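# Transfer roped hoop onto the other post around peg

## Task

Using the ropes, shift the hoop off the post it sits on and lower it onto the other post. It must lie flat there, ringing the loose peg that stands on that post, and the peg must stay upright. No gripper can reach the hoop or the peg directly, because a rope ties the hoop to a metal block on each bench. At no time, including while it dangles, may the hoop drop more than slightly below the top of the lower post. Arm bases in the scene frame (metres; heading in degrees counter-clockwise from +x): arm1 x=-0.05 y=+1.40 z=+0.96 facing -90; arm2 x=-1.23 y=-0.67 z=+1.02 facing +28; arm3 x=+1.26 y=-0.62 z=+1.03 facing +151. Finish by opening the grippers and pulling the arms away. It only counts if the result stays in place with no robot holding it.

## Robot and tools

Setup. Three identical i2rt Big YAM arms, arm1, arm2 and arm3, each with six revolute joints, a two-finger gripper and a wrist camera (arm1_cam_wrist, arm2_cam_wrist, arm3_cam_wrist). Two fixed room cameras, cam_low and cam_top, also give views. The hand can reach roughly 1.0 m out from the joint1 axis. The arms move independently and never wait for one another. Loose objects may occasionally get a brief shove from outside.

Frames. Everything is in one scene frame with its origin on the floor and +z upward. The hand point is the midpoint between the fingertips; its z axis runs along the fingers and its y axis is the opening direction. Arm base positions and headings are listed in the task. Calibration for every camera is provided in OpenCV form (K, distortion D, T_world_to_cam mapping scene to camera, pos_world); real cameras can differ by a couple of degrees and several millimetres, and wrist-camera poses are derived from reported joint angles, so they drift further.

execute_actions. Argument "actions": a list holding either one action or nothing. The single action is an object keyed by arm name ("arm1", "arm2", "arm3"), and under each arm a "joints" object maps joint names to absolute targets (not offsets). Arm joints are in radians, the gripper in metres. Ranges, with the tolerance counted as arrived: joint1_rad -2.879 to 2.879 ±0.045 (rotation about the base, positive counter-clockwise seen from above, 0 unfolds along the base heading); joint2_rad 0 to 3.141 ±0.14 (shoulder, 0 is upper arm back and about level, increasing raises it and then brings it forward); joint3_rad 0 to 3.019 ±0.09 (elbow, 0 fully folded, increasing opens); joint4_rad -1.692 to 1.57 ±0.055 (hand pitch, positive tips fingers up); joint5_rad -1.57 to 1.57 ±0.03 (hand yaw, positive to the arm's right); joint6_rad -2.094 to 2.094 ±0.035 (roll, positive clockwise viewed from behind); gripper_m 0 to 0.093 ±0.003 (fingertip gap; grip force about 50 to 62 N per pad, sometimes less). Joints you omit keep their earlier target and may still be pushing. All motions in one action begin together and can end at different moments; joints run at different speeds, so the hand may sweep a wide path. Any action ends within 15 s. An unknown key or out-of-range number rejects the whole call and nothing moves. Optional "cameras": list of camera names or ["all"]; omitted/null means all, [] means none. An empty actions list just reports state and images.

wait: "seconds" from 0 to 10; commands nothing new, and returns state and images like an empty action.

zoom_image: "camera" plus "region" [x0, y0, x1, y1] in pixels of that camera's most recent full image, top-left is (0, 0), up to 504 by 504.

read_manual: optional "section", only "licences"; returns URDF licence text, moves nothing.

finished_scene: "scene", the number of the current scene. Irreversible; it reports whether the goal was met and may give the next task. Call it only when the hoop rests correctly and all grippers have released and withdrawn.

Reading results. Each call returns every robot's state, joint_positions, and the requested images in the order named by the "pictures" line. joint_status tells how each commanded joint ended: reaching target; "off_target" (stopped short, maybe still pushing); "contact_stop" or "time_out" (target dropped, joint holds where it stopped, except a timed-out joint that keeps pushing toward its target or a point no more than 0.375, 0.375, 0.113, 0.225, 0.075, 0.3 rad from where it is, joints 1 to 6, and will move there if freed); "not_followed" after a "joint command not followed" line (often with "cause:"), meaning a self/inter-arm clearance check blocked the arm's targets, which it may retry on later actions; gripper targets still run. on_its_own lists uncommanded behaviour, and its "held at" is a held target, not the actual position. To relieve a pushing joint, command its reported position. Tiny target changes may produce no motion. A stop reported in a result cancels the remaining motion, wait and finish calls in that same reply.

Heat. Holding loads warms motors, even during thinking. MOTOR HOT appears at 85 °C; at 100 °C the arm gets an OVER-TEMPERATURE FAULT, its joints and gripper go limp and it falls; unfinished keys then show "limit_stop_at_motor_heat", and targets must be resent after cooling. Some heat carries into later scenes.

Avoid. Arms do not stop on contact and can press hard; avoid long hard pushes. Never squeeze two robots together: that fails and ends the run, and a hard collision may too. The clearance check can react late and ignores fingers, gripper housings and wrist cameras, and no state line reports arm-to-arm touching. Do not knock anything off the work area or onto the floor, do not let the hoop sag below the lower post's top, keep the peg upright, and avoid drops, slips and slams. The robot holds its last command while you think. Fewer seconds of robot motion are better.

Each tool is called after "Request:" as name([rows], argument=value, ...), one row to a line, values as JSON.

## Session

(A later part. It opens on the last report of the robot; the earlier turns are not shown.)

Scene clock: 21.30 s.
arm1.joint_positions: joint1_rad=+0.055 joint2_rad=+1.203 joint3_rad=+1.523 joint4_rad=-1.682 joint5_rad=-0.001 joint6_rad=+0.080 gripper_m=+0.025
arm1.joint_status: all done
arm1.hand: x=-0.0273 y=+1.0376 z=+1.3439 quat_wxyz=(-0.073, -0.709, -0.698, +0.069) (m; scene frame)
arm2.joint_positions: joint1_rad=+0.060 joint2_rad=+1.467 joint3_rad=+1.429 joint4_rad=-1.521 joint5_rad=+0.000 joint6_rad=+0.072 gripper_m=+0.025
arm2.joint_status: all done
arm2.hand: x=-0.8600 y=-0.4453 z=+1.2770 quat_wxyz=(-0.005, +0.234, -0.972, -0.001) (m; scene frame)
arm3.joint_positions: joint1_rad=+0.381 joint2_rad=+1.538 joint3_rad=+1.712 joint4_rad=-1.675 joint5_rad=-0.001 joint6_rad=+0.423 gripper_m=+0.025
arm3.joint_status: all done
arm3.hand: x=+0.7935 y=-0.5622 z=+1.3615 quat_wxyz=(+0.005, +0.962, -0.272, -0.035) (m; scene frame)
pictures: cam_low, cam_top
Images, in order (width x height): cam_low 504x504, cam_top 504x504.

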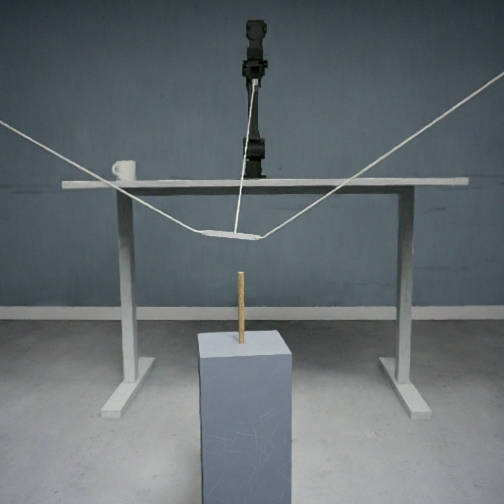

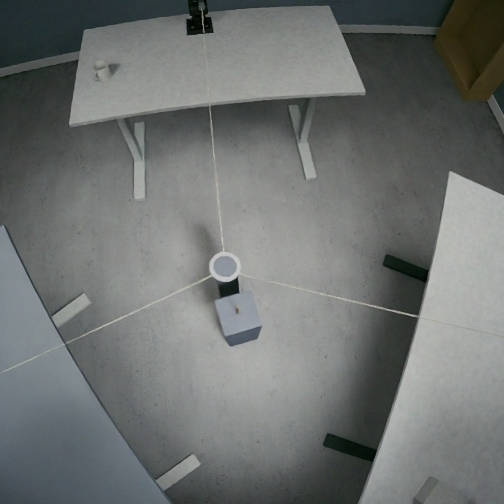

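Request:
execute_actions([
  {"arm1":{"joints":{"joint1_rad":0.088,"joint2_rad":1.395,"joint3_rad":1.825,"joint6_rad":0.115}},"arm2":{"joints":{"joint1_rad":-0.125,"joint2_rad":1.425,"joint3_rad":1.395,"joint6_rad":-0.13}},"arm3":{"joints":{"joint1_rad":0.568,"joint2_rad":1.495,"joint3_rad":1.64,"joint6_rad":0.62}}},
], cameras=["cam_low"])

Request:
execute_actions([
  {"arm1":{"joints":{"joint1_rad":0.11,"joint2_rad":1.612,"joint3_rad":2.05,"joint6_rad":0.14}},"arm2":{"joints":{"joint1_rad":-0.322,"joint2_rad":1.408,"joint3_rad":1.375,"joint6_rad":-0.33}},"arm3":{"joints":{"joint1_rad":0.757,"joint2_rad":1.475,"joint3_rad":1.605,"joint6_rad":0.806}}},
], cameras=[])

Request:
wait(seconds=4)

Request:
zoom_image(camera="cam_top", region=[160, 230, 300, 370])

Scene clock: 23.03 s.
arm1.joint_positions: joint1_rad=+0.081 joint2_rad=+1.426 joint3_rad=+1.756 joint4_rad=-1.685 joint5_rad=-0.001 joint6_rad=+0.105 gripper_m=+0.025
arm1.joint_status: all done
arm1.hand: x=-0.0100 y=+0.9527 z=+1.3541 quat_wxyz=(-0.077, -0.708, -0.698, +0.069) (m; scene frame)
arm2.joint_positions: joint1_rad=-0.133 joint2_rad=+1.450 joint3_rad=+1.389 joint4_rad=-1.521 joint5_rad=+0.000 joint6_rad=-0.122 gripper_m=+0.025
arm2.joint_status: all done
arm2.hand: x=-0.8357 y=-0.5252 z=+1.2688 quat_wxyz=(+0.006, +0.234, -0.972, +0.001) (m; scene frame)
arm3.joint_positions: joint1_rad=+0.569 joint2_rad=+1.531 joint3_rad=+1.642 joint4_rad=-1.675 joint5_rad=+0.001 joint6_rad=+0.607 gripper_m=+0.025
arm3.joint_status: all done
arm3.hand: x=+0.8050 y=-0.6493 z=+1.3377 quat_wxyz=(+0.000, +0.963, -0.270, -0.005) (m; scene frame)
pictures: cam_low
Images, in order (width x height): cam_low 504x504.

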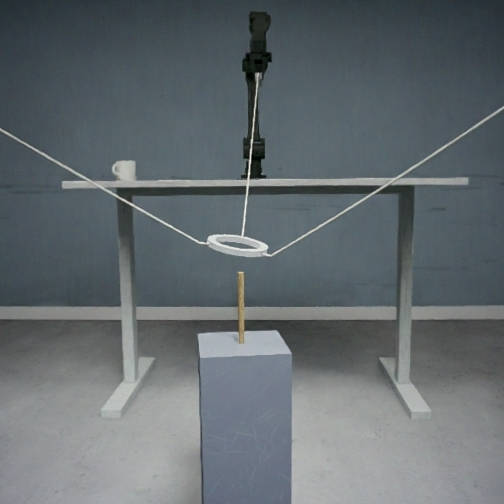

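Scene clock: 24.20 s.
arm1.joint_positions: joint1_rad=+0.103 joint2_rad=+1.649 joint3_rad=+1.983 joint4_rad=-1.687 joint5_rad=-0.001 joint6_rad=+0.131 gripper_m=+0.025
arm1.joint_status: all done
arm1.hand: x=+0.0090 y=+0.8695 z=+1.3423 quat_wxyz=(-0.080, -0.709, -0.697, +0.068) (m; scene frame)
arm2.joint_positions: joint1_rad=-0.329 joint2_rad=+1.430 joint3_rad=+1.370 joint4_rad=-1.521 joint5_rad=+0.000 joint6_rad=-0.322 gripper_m=+0.025
arm2.joint_status: all done
arm2.hand: x=-0.8225 y=-0.6064 z=+1.2695 quat_wxyz=(+0.006, +0.236, -0.972, +0.000) (m; scene frame)
arm3.joint_positions: joint1_rad=+0.756 joint2_rad=+1.510 joint3_rad=+1.613 joint4_rad=-1.675 joint5_rad=+0.002 joint6_rad=+0.794 gripper_m=+0.025
arm3.joint_status: all done
arm3.hand: x=+0.8271 y=-0.7310 z=+1.3354 quat_wxyz=(-0.002, +0.963, -0.270, -0.001) (m; scene frame)
pictures: none
No camera images: the call's "cameras" was empty. Leave "cameras" out to get every camera's image.

Scene clock: 28.20 s.
arm1.joint_positions: joint1_rad=+0.103 joint2_rad=+1.649 joint3_rad=+1.983 joint4_rad=-1.687 joint5_rad=-0.001 joint6_rad=+0.131 gripper_m=+0.025
arm1.joint_status: all done
arm1.hand: x=+0.0090 y=+0.8695 z=+1.3423 quat_wxyz=(-0.080, -0.709, -0.697, +0.068) (m; scene frame)
arm2.joint_positions: joint1_rad=-0.329 joint2_rad=+1.430 joint3_rad=+1.370 joint4_rad=-1.521 joint5_rad=+0.000 joint6_rad=-0.323 gripper_m=+0.025
arm2.joint_status: all done
arm2.hand: x=-0.8225 y=-0.6064 z=+1.2695 quat_wxyz=(+0.006, +0.236, -0.972, +0.000) (m; scene frame)
arm3.joint_positions: joint1_rad=+0.756 joint2_rad=+1.510 joint3_rad=+1.613 joint4_rad=-1.675 joint5_rad=+0.002 joint6_rad=+0.794 gripper_m=+0.025
arm3.joint_status: all done
arm3.hand: x=+0.8271 y=-0.7310 z=+1.3354 quat_wxyz=(-0.002, +0.963, -0.270, -0.001) (m; scene frame)
wait: 4.00 s; at rest by 0.27 s
pictures: arm1_cam_wrist, arm2_cam_wrist, arm3_cam_wrist, cam_low, cam_top
camera_calibration (this result's frames):
arm1_cam_wrist: T_world_to_cam=[[-0.999784, 0.0132672, -0.0160214, 0.0219403], [0.00552486, 0.911903, 0.410369, -1.33994], [0.0200544, 0.410192, -0.911779, 0.992587], [0, 0, 0, 1]] pos_world=[0.00943285, 0.814457, 1.45524]
arm2_cam_wrist: T_world_to_cam=[[0.45059, -0.89271, 0.00616643, -0.179442], [-0.715297, -0.356891, 0.600815, -1.56084], [-0.534153, -0.275132, -0.799364, 0.532962], [0, 0, 0, 1]] pos_world=[-0.750923, -0.570604, 1.36491]
arm3_cam_wrist: T_world_to_cam=[[0.500714, 0.865607, -0.0032296, 0.220994], [0.714689, -0.411305, 0.565728, -1.64385], [0.48837, -0.285576, -0.824585, 0.608865], [0, 0, 0, 1]] pos_world=[0.766834, -0.693539, 1.43275]
Images, in order (width x height): arm1_cam_wrist 504x504, arm2_cam_wrist 504x504, arm3_cam_wrist 504x504, cam_low 504x504, cam_top 504x504.

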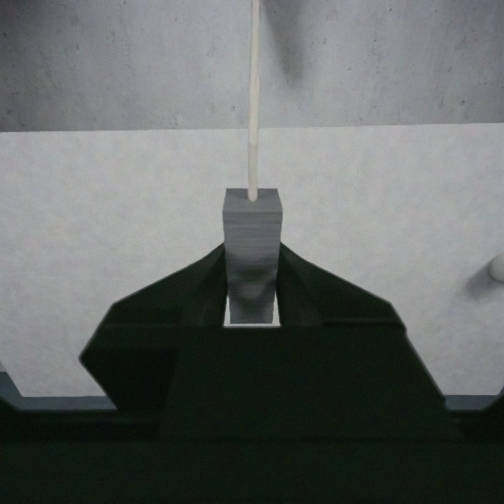

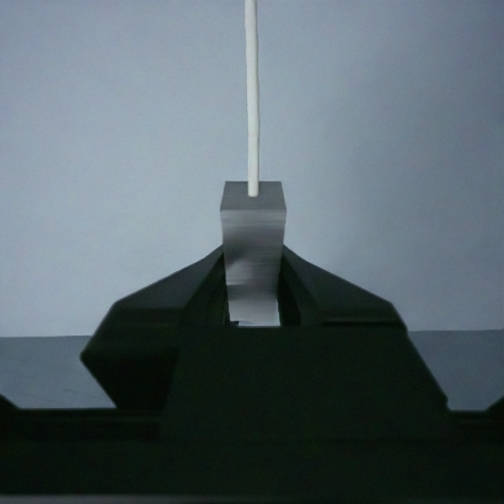

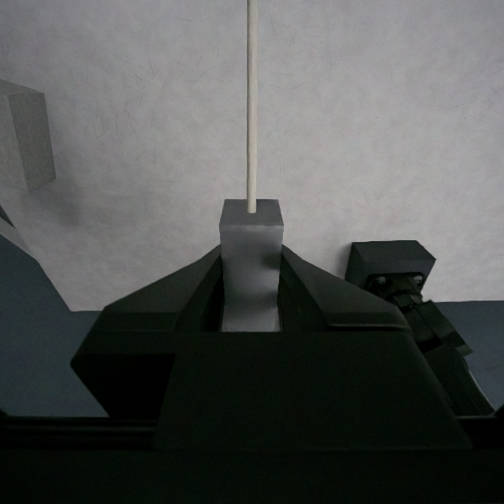

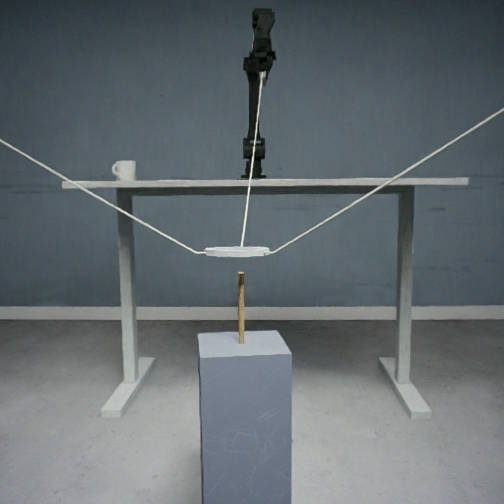

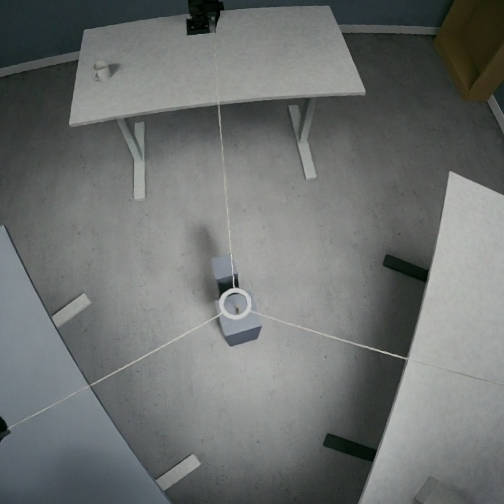

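Region (160, 230, 300, 370) of cam_top's 504x504 image, scaled by 3.600, with more detail than that image has.

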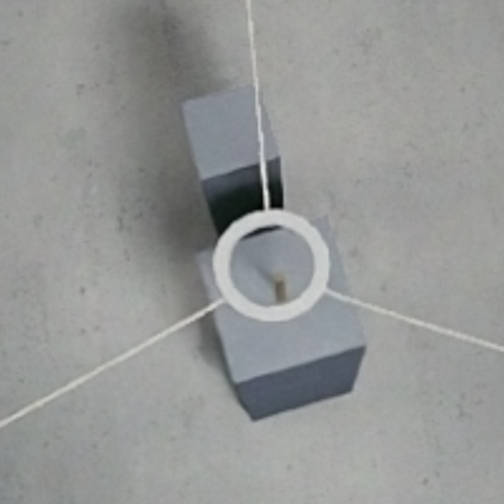

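Request:
execute_actions([
  {"arm1":{"joints":{"joint2_rad":1.715,"joint3_rad":2.07}},"arm2":{"joints":{"joint1_rad":-0.302,"joint2_rad":1.485,"joint3_rad":1.285,"joint4_rad":-1.335}},"arm3":{"joints":{"joint1_rad":0.705,"joint2_rad":1.5,"joint3_rad":1.495,"joint4_rad":-1.532,"joint6_rad":0.75}}},
], cameras=["cam_low","cam_top"])

Request:
zoom_image(camera="cam_top", region=[160, 230, 300, 370])

Scene clock: 30.20 s.
arm1.joint_positions: joint1_rad=+0.103 joint2_rad=+1.746 joint3_rad=+2.017 joint4_rad=-1.687 joint5_rad=-0.001 joint6_rad=+0.131 gripper_m=+0.025
arm1.joint_status: all done
arm1.hand: x=+0.0117 y=+0.8424 z=+1.3051 quat_wxyz=(-0.055, -0.712, -0.699, +0.049) (m; scene frame)
arm2.joint_positions: joint1_rad=-0.308 joint2_rad=+1.504 joint3_rad=+1.273 joint4_rad=-1.340 joint5_rad=+0.000 joint6_rad=-0.323 gripper_m=+0.025
arm2.joint_status: all done
arm2.hand: x=-0.8029 y=-0.5940 z=+1.2030 quat_wxyz=(+0.000, +0.247, -0.969, +0.000) (m; scene frame)
arm3.joint_positions: joint1_rad=+0.698 joint2_rad=+1.510 joint3_rad=+1.495 joint4_rad=-1.543 joint5_rad=+0.002 joint6_rad=+0.761 gripper_m=+0.025
arm3.joint_status: all done
arm3.hand: x=+0.8163 y=-0.7066 z=+1.2903 quat_wxyz=(+0.002, +0.959, -0.283, -0.007) (m; scene frame)
pictures: cam_low, cam_top
Images, in order (width x height): cam_low 504x504, cam_top 504x504.

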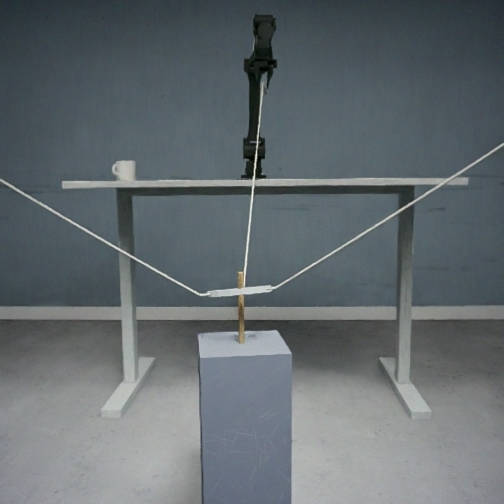

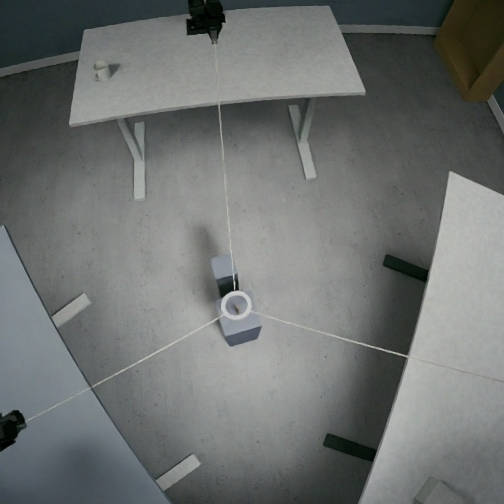

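Region (160, 230, 300, 370) of cam_top's 504x504 image, scaled by 3.600, with more detail than that image has.

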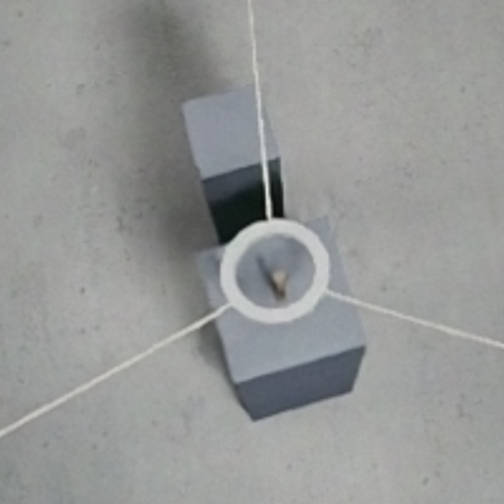

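Request:
wait(seconds=3)

Request:
execute_actions([
  {"arm1":{"joints":{"joint2_rad":1.80}},"arm2":{"joints":{"joint1_rad":-0.292,"joint2_rad":1.56,"joint3_rad":1.24,"joint4_rad":-1.216}},"arm3":{"joints":{"joint1_rad":0.672,"joint2_rad":1.555,"joint3_rad":1.435,"joint4_rad":-1.424,"joint6_rad":0.72}}},
], cameras=["cam_low","cam_top"])

Request:
zoom_image(camera="cam_low", region=[170, 250, 320, 400])

Scene clock: 33.47 s.
arm1.joint_positions: joint1_rad=+0.103 joint2_rad=+1.746 joint3_rad=+2.017 joint4_rad=-1.687 joint5_rad=-0.001 joint6_rad=+0.131 gripper_m=+0.025
arm1.joint_status: all done
arm1.hand: x=+0.0117 y=+0.8424 z=+1.3051 quat_wxyz=(-0.055, -0.712, -0.699, +0.049) (m; scene frame)
arm2.joint_positions: joint1_rad=-0.308 joint2_rad=+1.504 joint3_rad=+1.273 joint4_rad=-1.340 joint5_rad=+0.000 joint6_rad=-0.323 gripper_m=+0.025
arm2.joint_status: all done
arm2.hand: x=-0.8029 y=-0.5940 z=+1.2030 quat_wxyz=(+0.000, +0.247, -0.969, +0.000) (m; scene frame)
arm3.joint_positions: joint1_rad=+0.698 joint2_rad=+1.510 joint3_rad=+1.495 joint4_rad=-1.543 joint5_rad=+0.002 joint6_rad=+0.761 gripper_m=+0.025
arm3.joint_status: all done
arm3.hand: x=+0.8163 y=-0.7066 z=+1.2903 quat_wxyz=(+0.002, +0.959, -0.283, -0.007) (m; scene frame)
wait: 3.00 s; at rest from the start
pictures: arm1_cam_wrist, arm2_cam_wrist, arm3_cam_wrist, cam_low, cam_top
camera_calibration (this result's frames):
arm1_cam_wrist: T_world_to_cam=[[-0.999859, 0.0146633, -0.00814129, 0.0128937], [0.00917241, 0.884465, 0.466517, -1.35022], [0.0140414, 0.466377, -0.884475, 0.886827], [0, 0, 0, 1]] pos_world=[0.0128244, 0.78044, 1.41438]
arm2_cam_wrist: T_world_to_cam=[[0.469817, -0.882713, 0.0094445, -0.159352], [-0.713631, -0.373484, 0.592655, -1.50112], [-0.519617, -0.28518, -0.805401, 0.506684], [0, 0, 0, 1]] pos_world=[-0.733097, -0.556809, 1.29923]
arm3_cam_wrist: T_world_to_cam=[[0.522551, 0.85252, -0.0122686, 0.189757], [0.711304, -0.427969, 0.557575, -1.59914], [0.470093, -0.300088, -0.830036, 0.595652], [0, 0, 0, 1]] pos_world=[0.758302, -0.667404, 1.38838]
Images, in order (width x height): arm1_cam_wrist 504x504, arm2_cam_wrist 504x504, arm3_cam_wrist 504x504, cam_low 504x504, cam_top 504x504.

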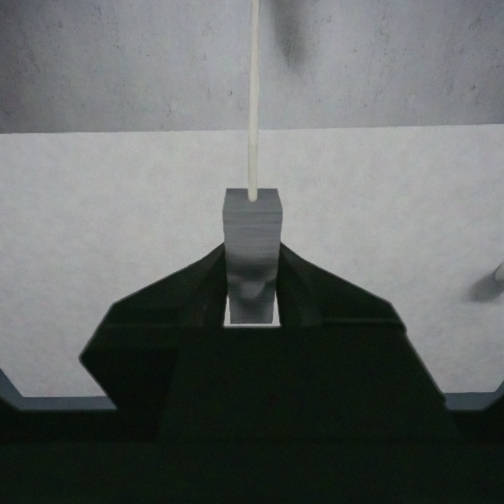

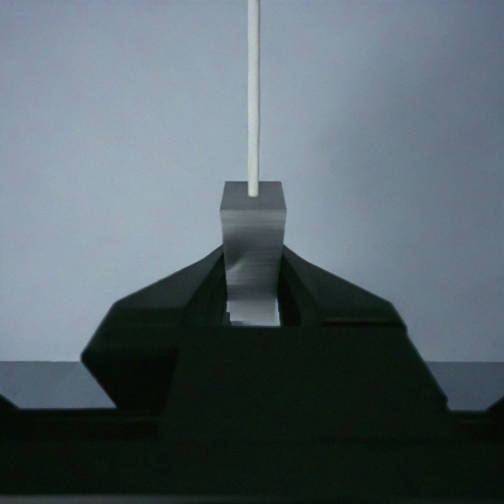

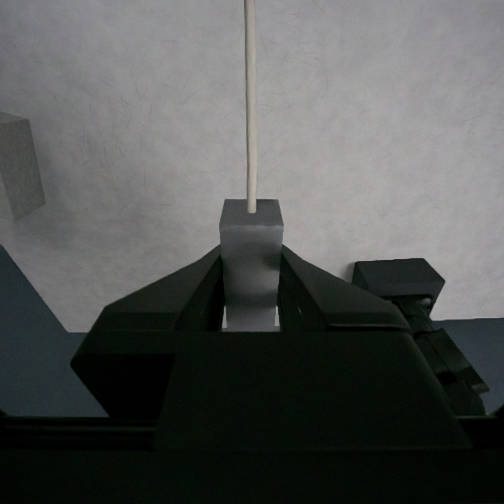

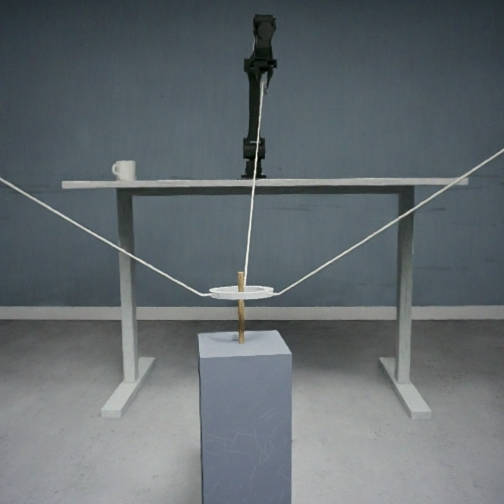

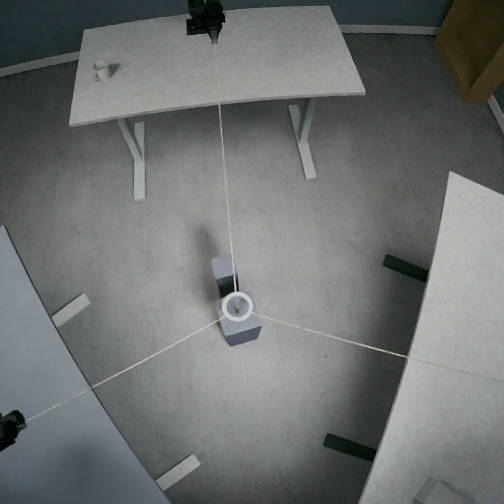

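Scene clock: 34.40 s.
arm1.joint_positions: joint1_rad=+0.103 joint2_rad=+1.830 joint3_rad=+2.017 joint4_rad=-1.687 joint5_rad=-0.001 joint6_rad=+0.131 gripper_m=+0.025
arm1.joint_status: all done
arm1.hand: x=+0.0130 y=+0.8263 z=+1.2591 quat_wxyz=(-0.022, -0.713, -0.700, +0.023) (m; scene frame)
arm2.joint_positions: joint1_rad=-0.300 joint2_rad=+1.572 joint3_rad=+1.231 joint4_rad=-1.222 joint5_rad=+0.000 joint6_rad=-0.323 gripper_m=+0.025
arm2.joint_status: all done
arm2.hand: x=-0.7875 y=-0.5880 z=+1.1590 quat_wxyz=(-0.004, +0.250, -0.968, +0.001) (m; scene frame)
arm3.joint_positions: joint1_rad=+0.672 joint2_rad=+1.558 joint3_rad=+1.438 joint4_rad=-1.435 joint5_rad=+0.002 joint6_rad=+0.732 gripper_m=+0.025
arm3.joint_status: all done
arm3.hand: x=+0.7981 y=-0.6979 z=+1.2482 quat_wxyz=(+0.002, +0.960, -0.280, -0.009) (m; scene frame)
pictures: cam_low, cam_top
Images, in order (width x height): cam_low 504x504, cam_top 504x504.

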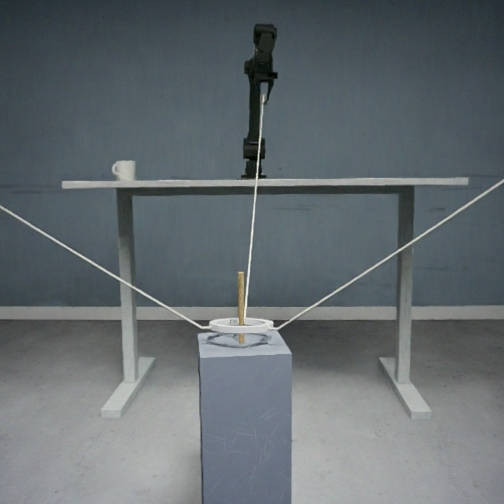

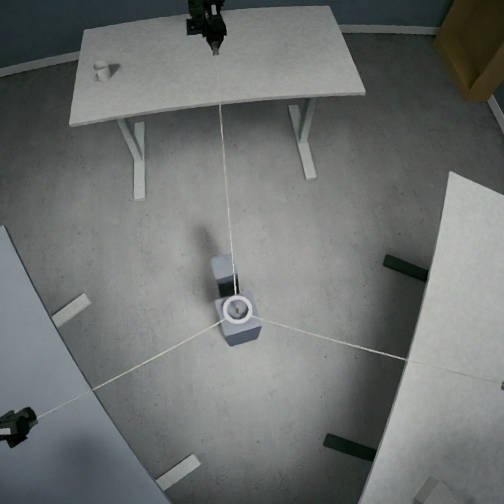

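Region (170, 250, 320, 400) of cam_low's 504x504 image, scaled by 3.360, with more detail than that image has.

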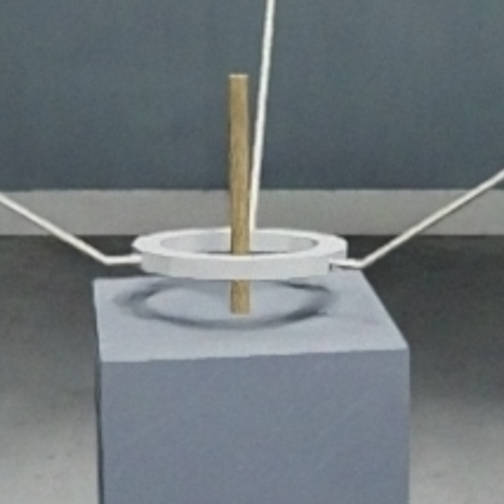

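Request:
execute_actions([
  {"arm1":{"joints":{"joint2_rad":1.87}},"arm2":{"joints":{"joint2_rad":1.66}},"arm3":{"joints":{"joint2_rad":1.645}}},
], cameras=["cam_low","cam_top"])

Scene clock: 35.90 s.
arm1.joint_positions: joint1_rad=+0.103 joint2_rad=+1.888 joint3_rad=+2.017 joint4_rad=-1.687 joint5_rad=-0.001 joint6_rad=+0.131 gripper_m=+0.025
arm1.joint_status: all done
arm1.hand: x=+0.0136 y=+0.8175 z=+1.2265 quat_wxyz=(+0.001, -0.714, -0.700, +0.005) (m; scene frame)
arm2.joint_positions: joint1_rad=-0.300 joint2_rad=+1.673 joint3_rad=+1.230 joint4_rad=-1.222 joint5_rad=+0.000 joint6_rad=-0.323 gripper_m=+0.025
arm2.joint_status: all done
arm2.hand: x=-0.7895 y=-0.5884 z=+1.1153 quat_wxyz=(+0.047, +0.250, -0.967, -0.003) (m; scene frame)
arm3.joint_positions: joint1_rad=+0.672 joint2_rad=+1.650 joint3_rad=+1.438 joint4_rad=-1.435 joint5_rad=+0.001 joint6_rad=+0.731 gripper_m=+0.025
arm3.joint_status: all done
arm3.hand: x=+0.7918 y=-0.6989 z=+1.2068 quat_wxyz=(-0.017, +0.959, -0.280, +0.033) (m; scene frame)
pictures: cam_low, cam_top
Images, in order (width x height): cam_low 504x504, cam_top 504x504.

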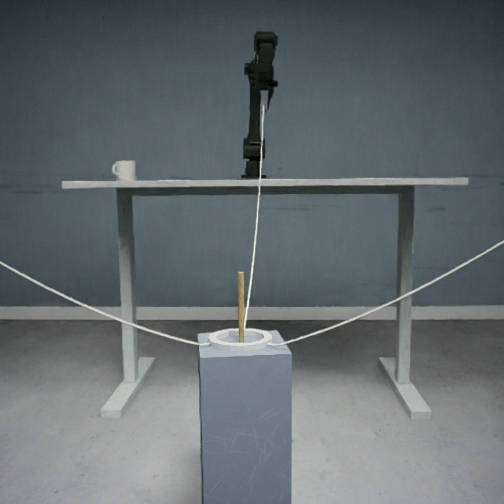

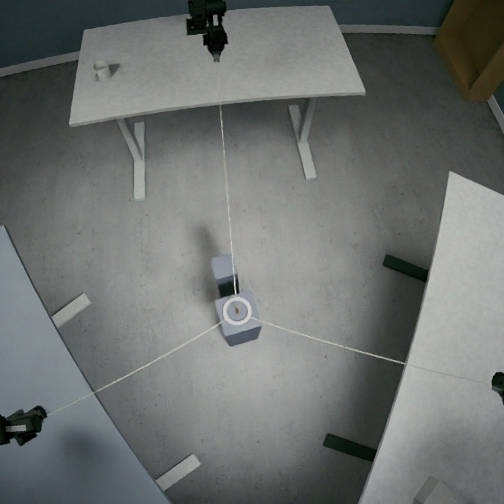

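Request:
execute_actions([
  {"arm1":{"joints":{"joint2_rad":1.95,"joint3_rad":1.47,"joint4_rad":-1.03}},"arm2":{"joints":{"joint2_rad":2.11,"joint3_rad":1.555,"joint4_rad":-1.035}},"arm3":{"joints":{"joint1_rad":0.45,"joint2_rad":2.11,"joint3_rad":1.49,"joint4_rad":-0.89,"joint6_rad":0.5}}},
], cameras=["cam_low","cam_top"])

Scene clock: 38.07 s.
arm1.joint_positions: joint1_rad=+0.103 joint2_rad=+1.975 joint3_rad=+1.468 joint4_rad=-1.048 joint5_rad=-0.001 joint6_rad=+0.131 gripper_m=+0.025
arm1.joint_status: all done
arm1.hand: x=+0.0094 y=+0.8344 z=+0.9749 quat_wxyz=(+0.000, -0.714, -0.700, +0.006) (m; scene frame)
arm2.joint_positions: joint1_rad=-0.300 joint2_rad=+2.125 joint3_rad=+1.522 joint4_rad=-1.038 joint5_rad=+0.000 joint6_rad=-0.323 gripper_m=+0.025
arm2.joint_status: all done
arm2.hand: x=-0.6657 y=-0.5654 z=+0.9781 quat_wxyz=(+0.035, +0.250, -0.968, -0.002) (m; scene frame)
arm3.joint_positions: joint1_rad=+0.447 joint2_rad=+2.130 joint3_rad=+1.453 joint4_rad=-0.905 joint5_rad=+0.004 joint6_rad=+0.512 gripper_m=+0.025
arm3.joint_status: all done
arm3.hand: x=+0.6854 y=-0.5855 z=+0.9601 quat_wxyz=(-0.004, +0.959, -0.283, +0.004) (m; scene frame)
pictures: cam_low, cam_top
Images, in order (width x height): cam_low 504x504, cam_top 504x504.

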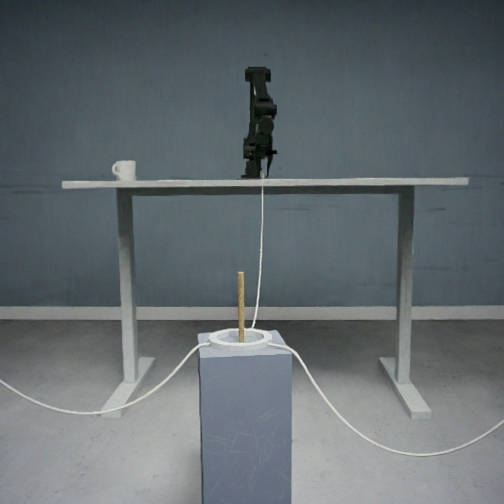

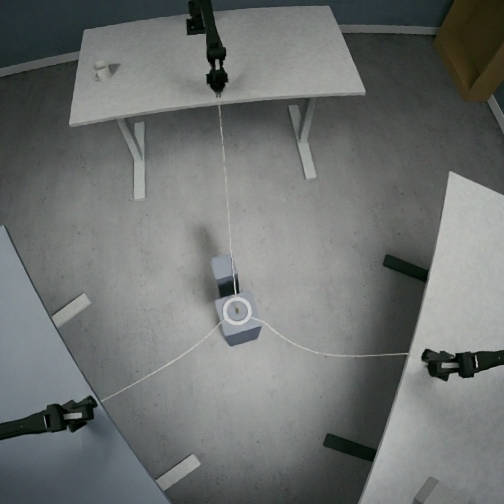

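Request:
execute_actions([
  {"arm1":{"joints":{"gripper_m":0.07}},"arm2":{"joints":{"gripper_m":0.07}},"arm3":{"joints":{"gripper_m":0.07}}},
], cameras=[])

Request:
execute_actions([
  {"arm1":{"joints":{"joint2_rad":1.6}},"arm2":{"joints":{"joint2_rad":1.7}},"arm3":{"joints":{"joint2_rad":1.7}}},
], cameras=["cam_top","cam_low"])

Scene clock: 39.07 s.
arm1.joint_positions: joint1_rad=+0.103 joint2_rad=+1.975 joint3_rad=+1.468 joint4_rad=-1.042 joint5_rad=-0.001 joint6_rad=+0.131 gripper_m=+0.070
arm1.joint_status: all done
arm1.hand: x=+0.0095 y=+0.8330 z=+0.9749 quat_wxyz=(-0.003, -0.714, -0.700, +0.008) (m; scene frame)
arm2.joint_positions: joint1_rad=-0.300 joint2_rad=+2.124 joint3_rad=+1.522 joint4_rad=-1.038 joint5_rad=+0.000 joint6_rad=-0.323 gripper_m=+0.070
arm2.joint_status: all done
arm2.hand: x=-0.6654 y=-0.5654 z=+0.9789 quat_wxyz=(+0.035, +0.250, -0.968, -0.002) (m; scene frame)
arm3.joint_positions: joint1_rad=+0.447 joint2_rad=+2.130 joint3_rad=+1.453 joint4_rad=-0.905 joint5_rad=+0.004 joint6_rad=+0.512 gripper_m=+0.070
arm3.joint_status: all done
arm3.hand: x=+0.6854 y=-0.5855 z=+0.9601 quat_wxyz=(-0.004, +0.959, -0.283, +0.004) (m; scene frame)
pictures: none
No camera images: the call's "cameras" was empty. Leave "cameras" out to get every camera's image.

Scene clock: 40.50 s.
arm1.joint_positions: joint1_rad=+0.103 joint2_rad=+1.605 joint3_rad=+1.448 joint4_rad=-1.041 joint5_rad=-0.001 joint6_rad=+0.131 gripper_m=+0.070
arm1.joint_status: all done
arm1.hand: x=+0.0114 y=+0.8346 z=+1.1726 quat_wxyz=(-0.140, -0.701, -0.689, +0.115) (m; scene frame)
arm2.joint_positions: joint1_rad=-0.300 joint2_rad=+1.697 joint3_rad=+1.542 joint4_rad=-1.038 joint5_rad=+0.000 joint6_rad=-0.323 gripper_m=+0.070
arm2.joint_status: all done
arm2.hand: x=-0.6371 y=-0.5600 z=+1.2337 quat_wxyz=(-0.187, +0.246, -0.951, +0.014) (m; scene frame)
arm3.joint_positions: joint1_rad=+0.447 joint2_rad=+1.681 joint3_rad=+1.463 joint4_rad=-0.904 joint5_rad=+0.004 joint6_rad=+0.511 gripper_m=+0.070
arm3.joint_status: all done
arm3.hand: x=+0.6505 y=-0.5837 z=+1.2250 quat_wxyz=(+0.047, +0.935, -0.276, -0.218) (m; scene frame)
pictures: cam_low, cam_top
Images, in order (width x height): cam_low 504x504, cam_top 504x504.

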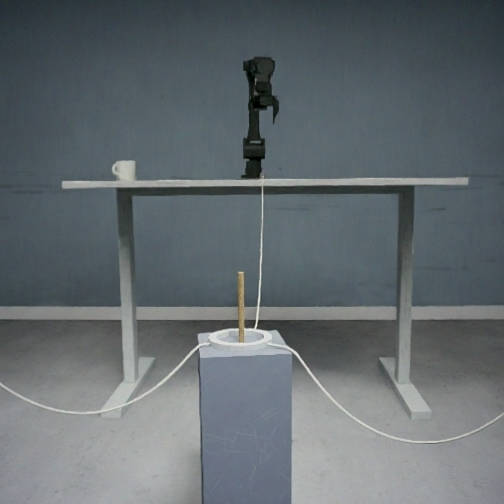

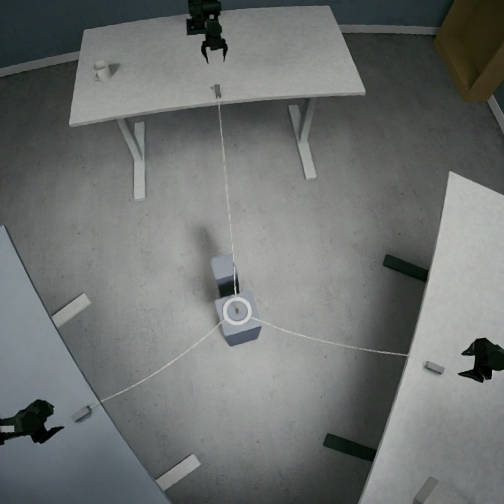

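Request:
finished_scene(scene=2)

The scene is finished: the task was done.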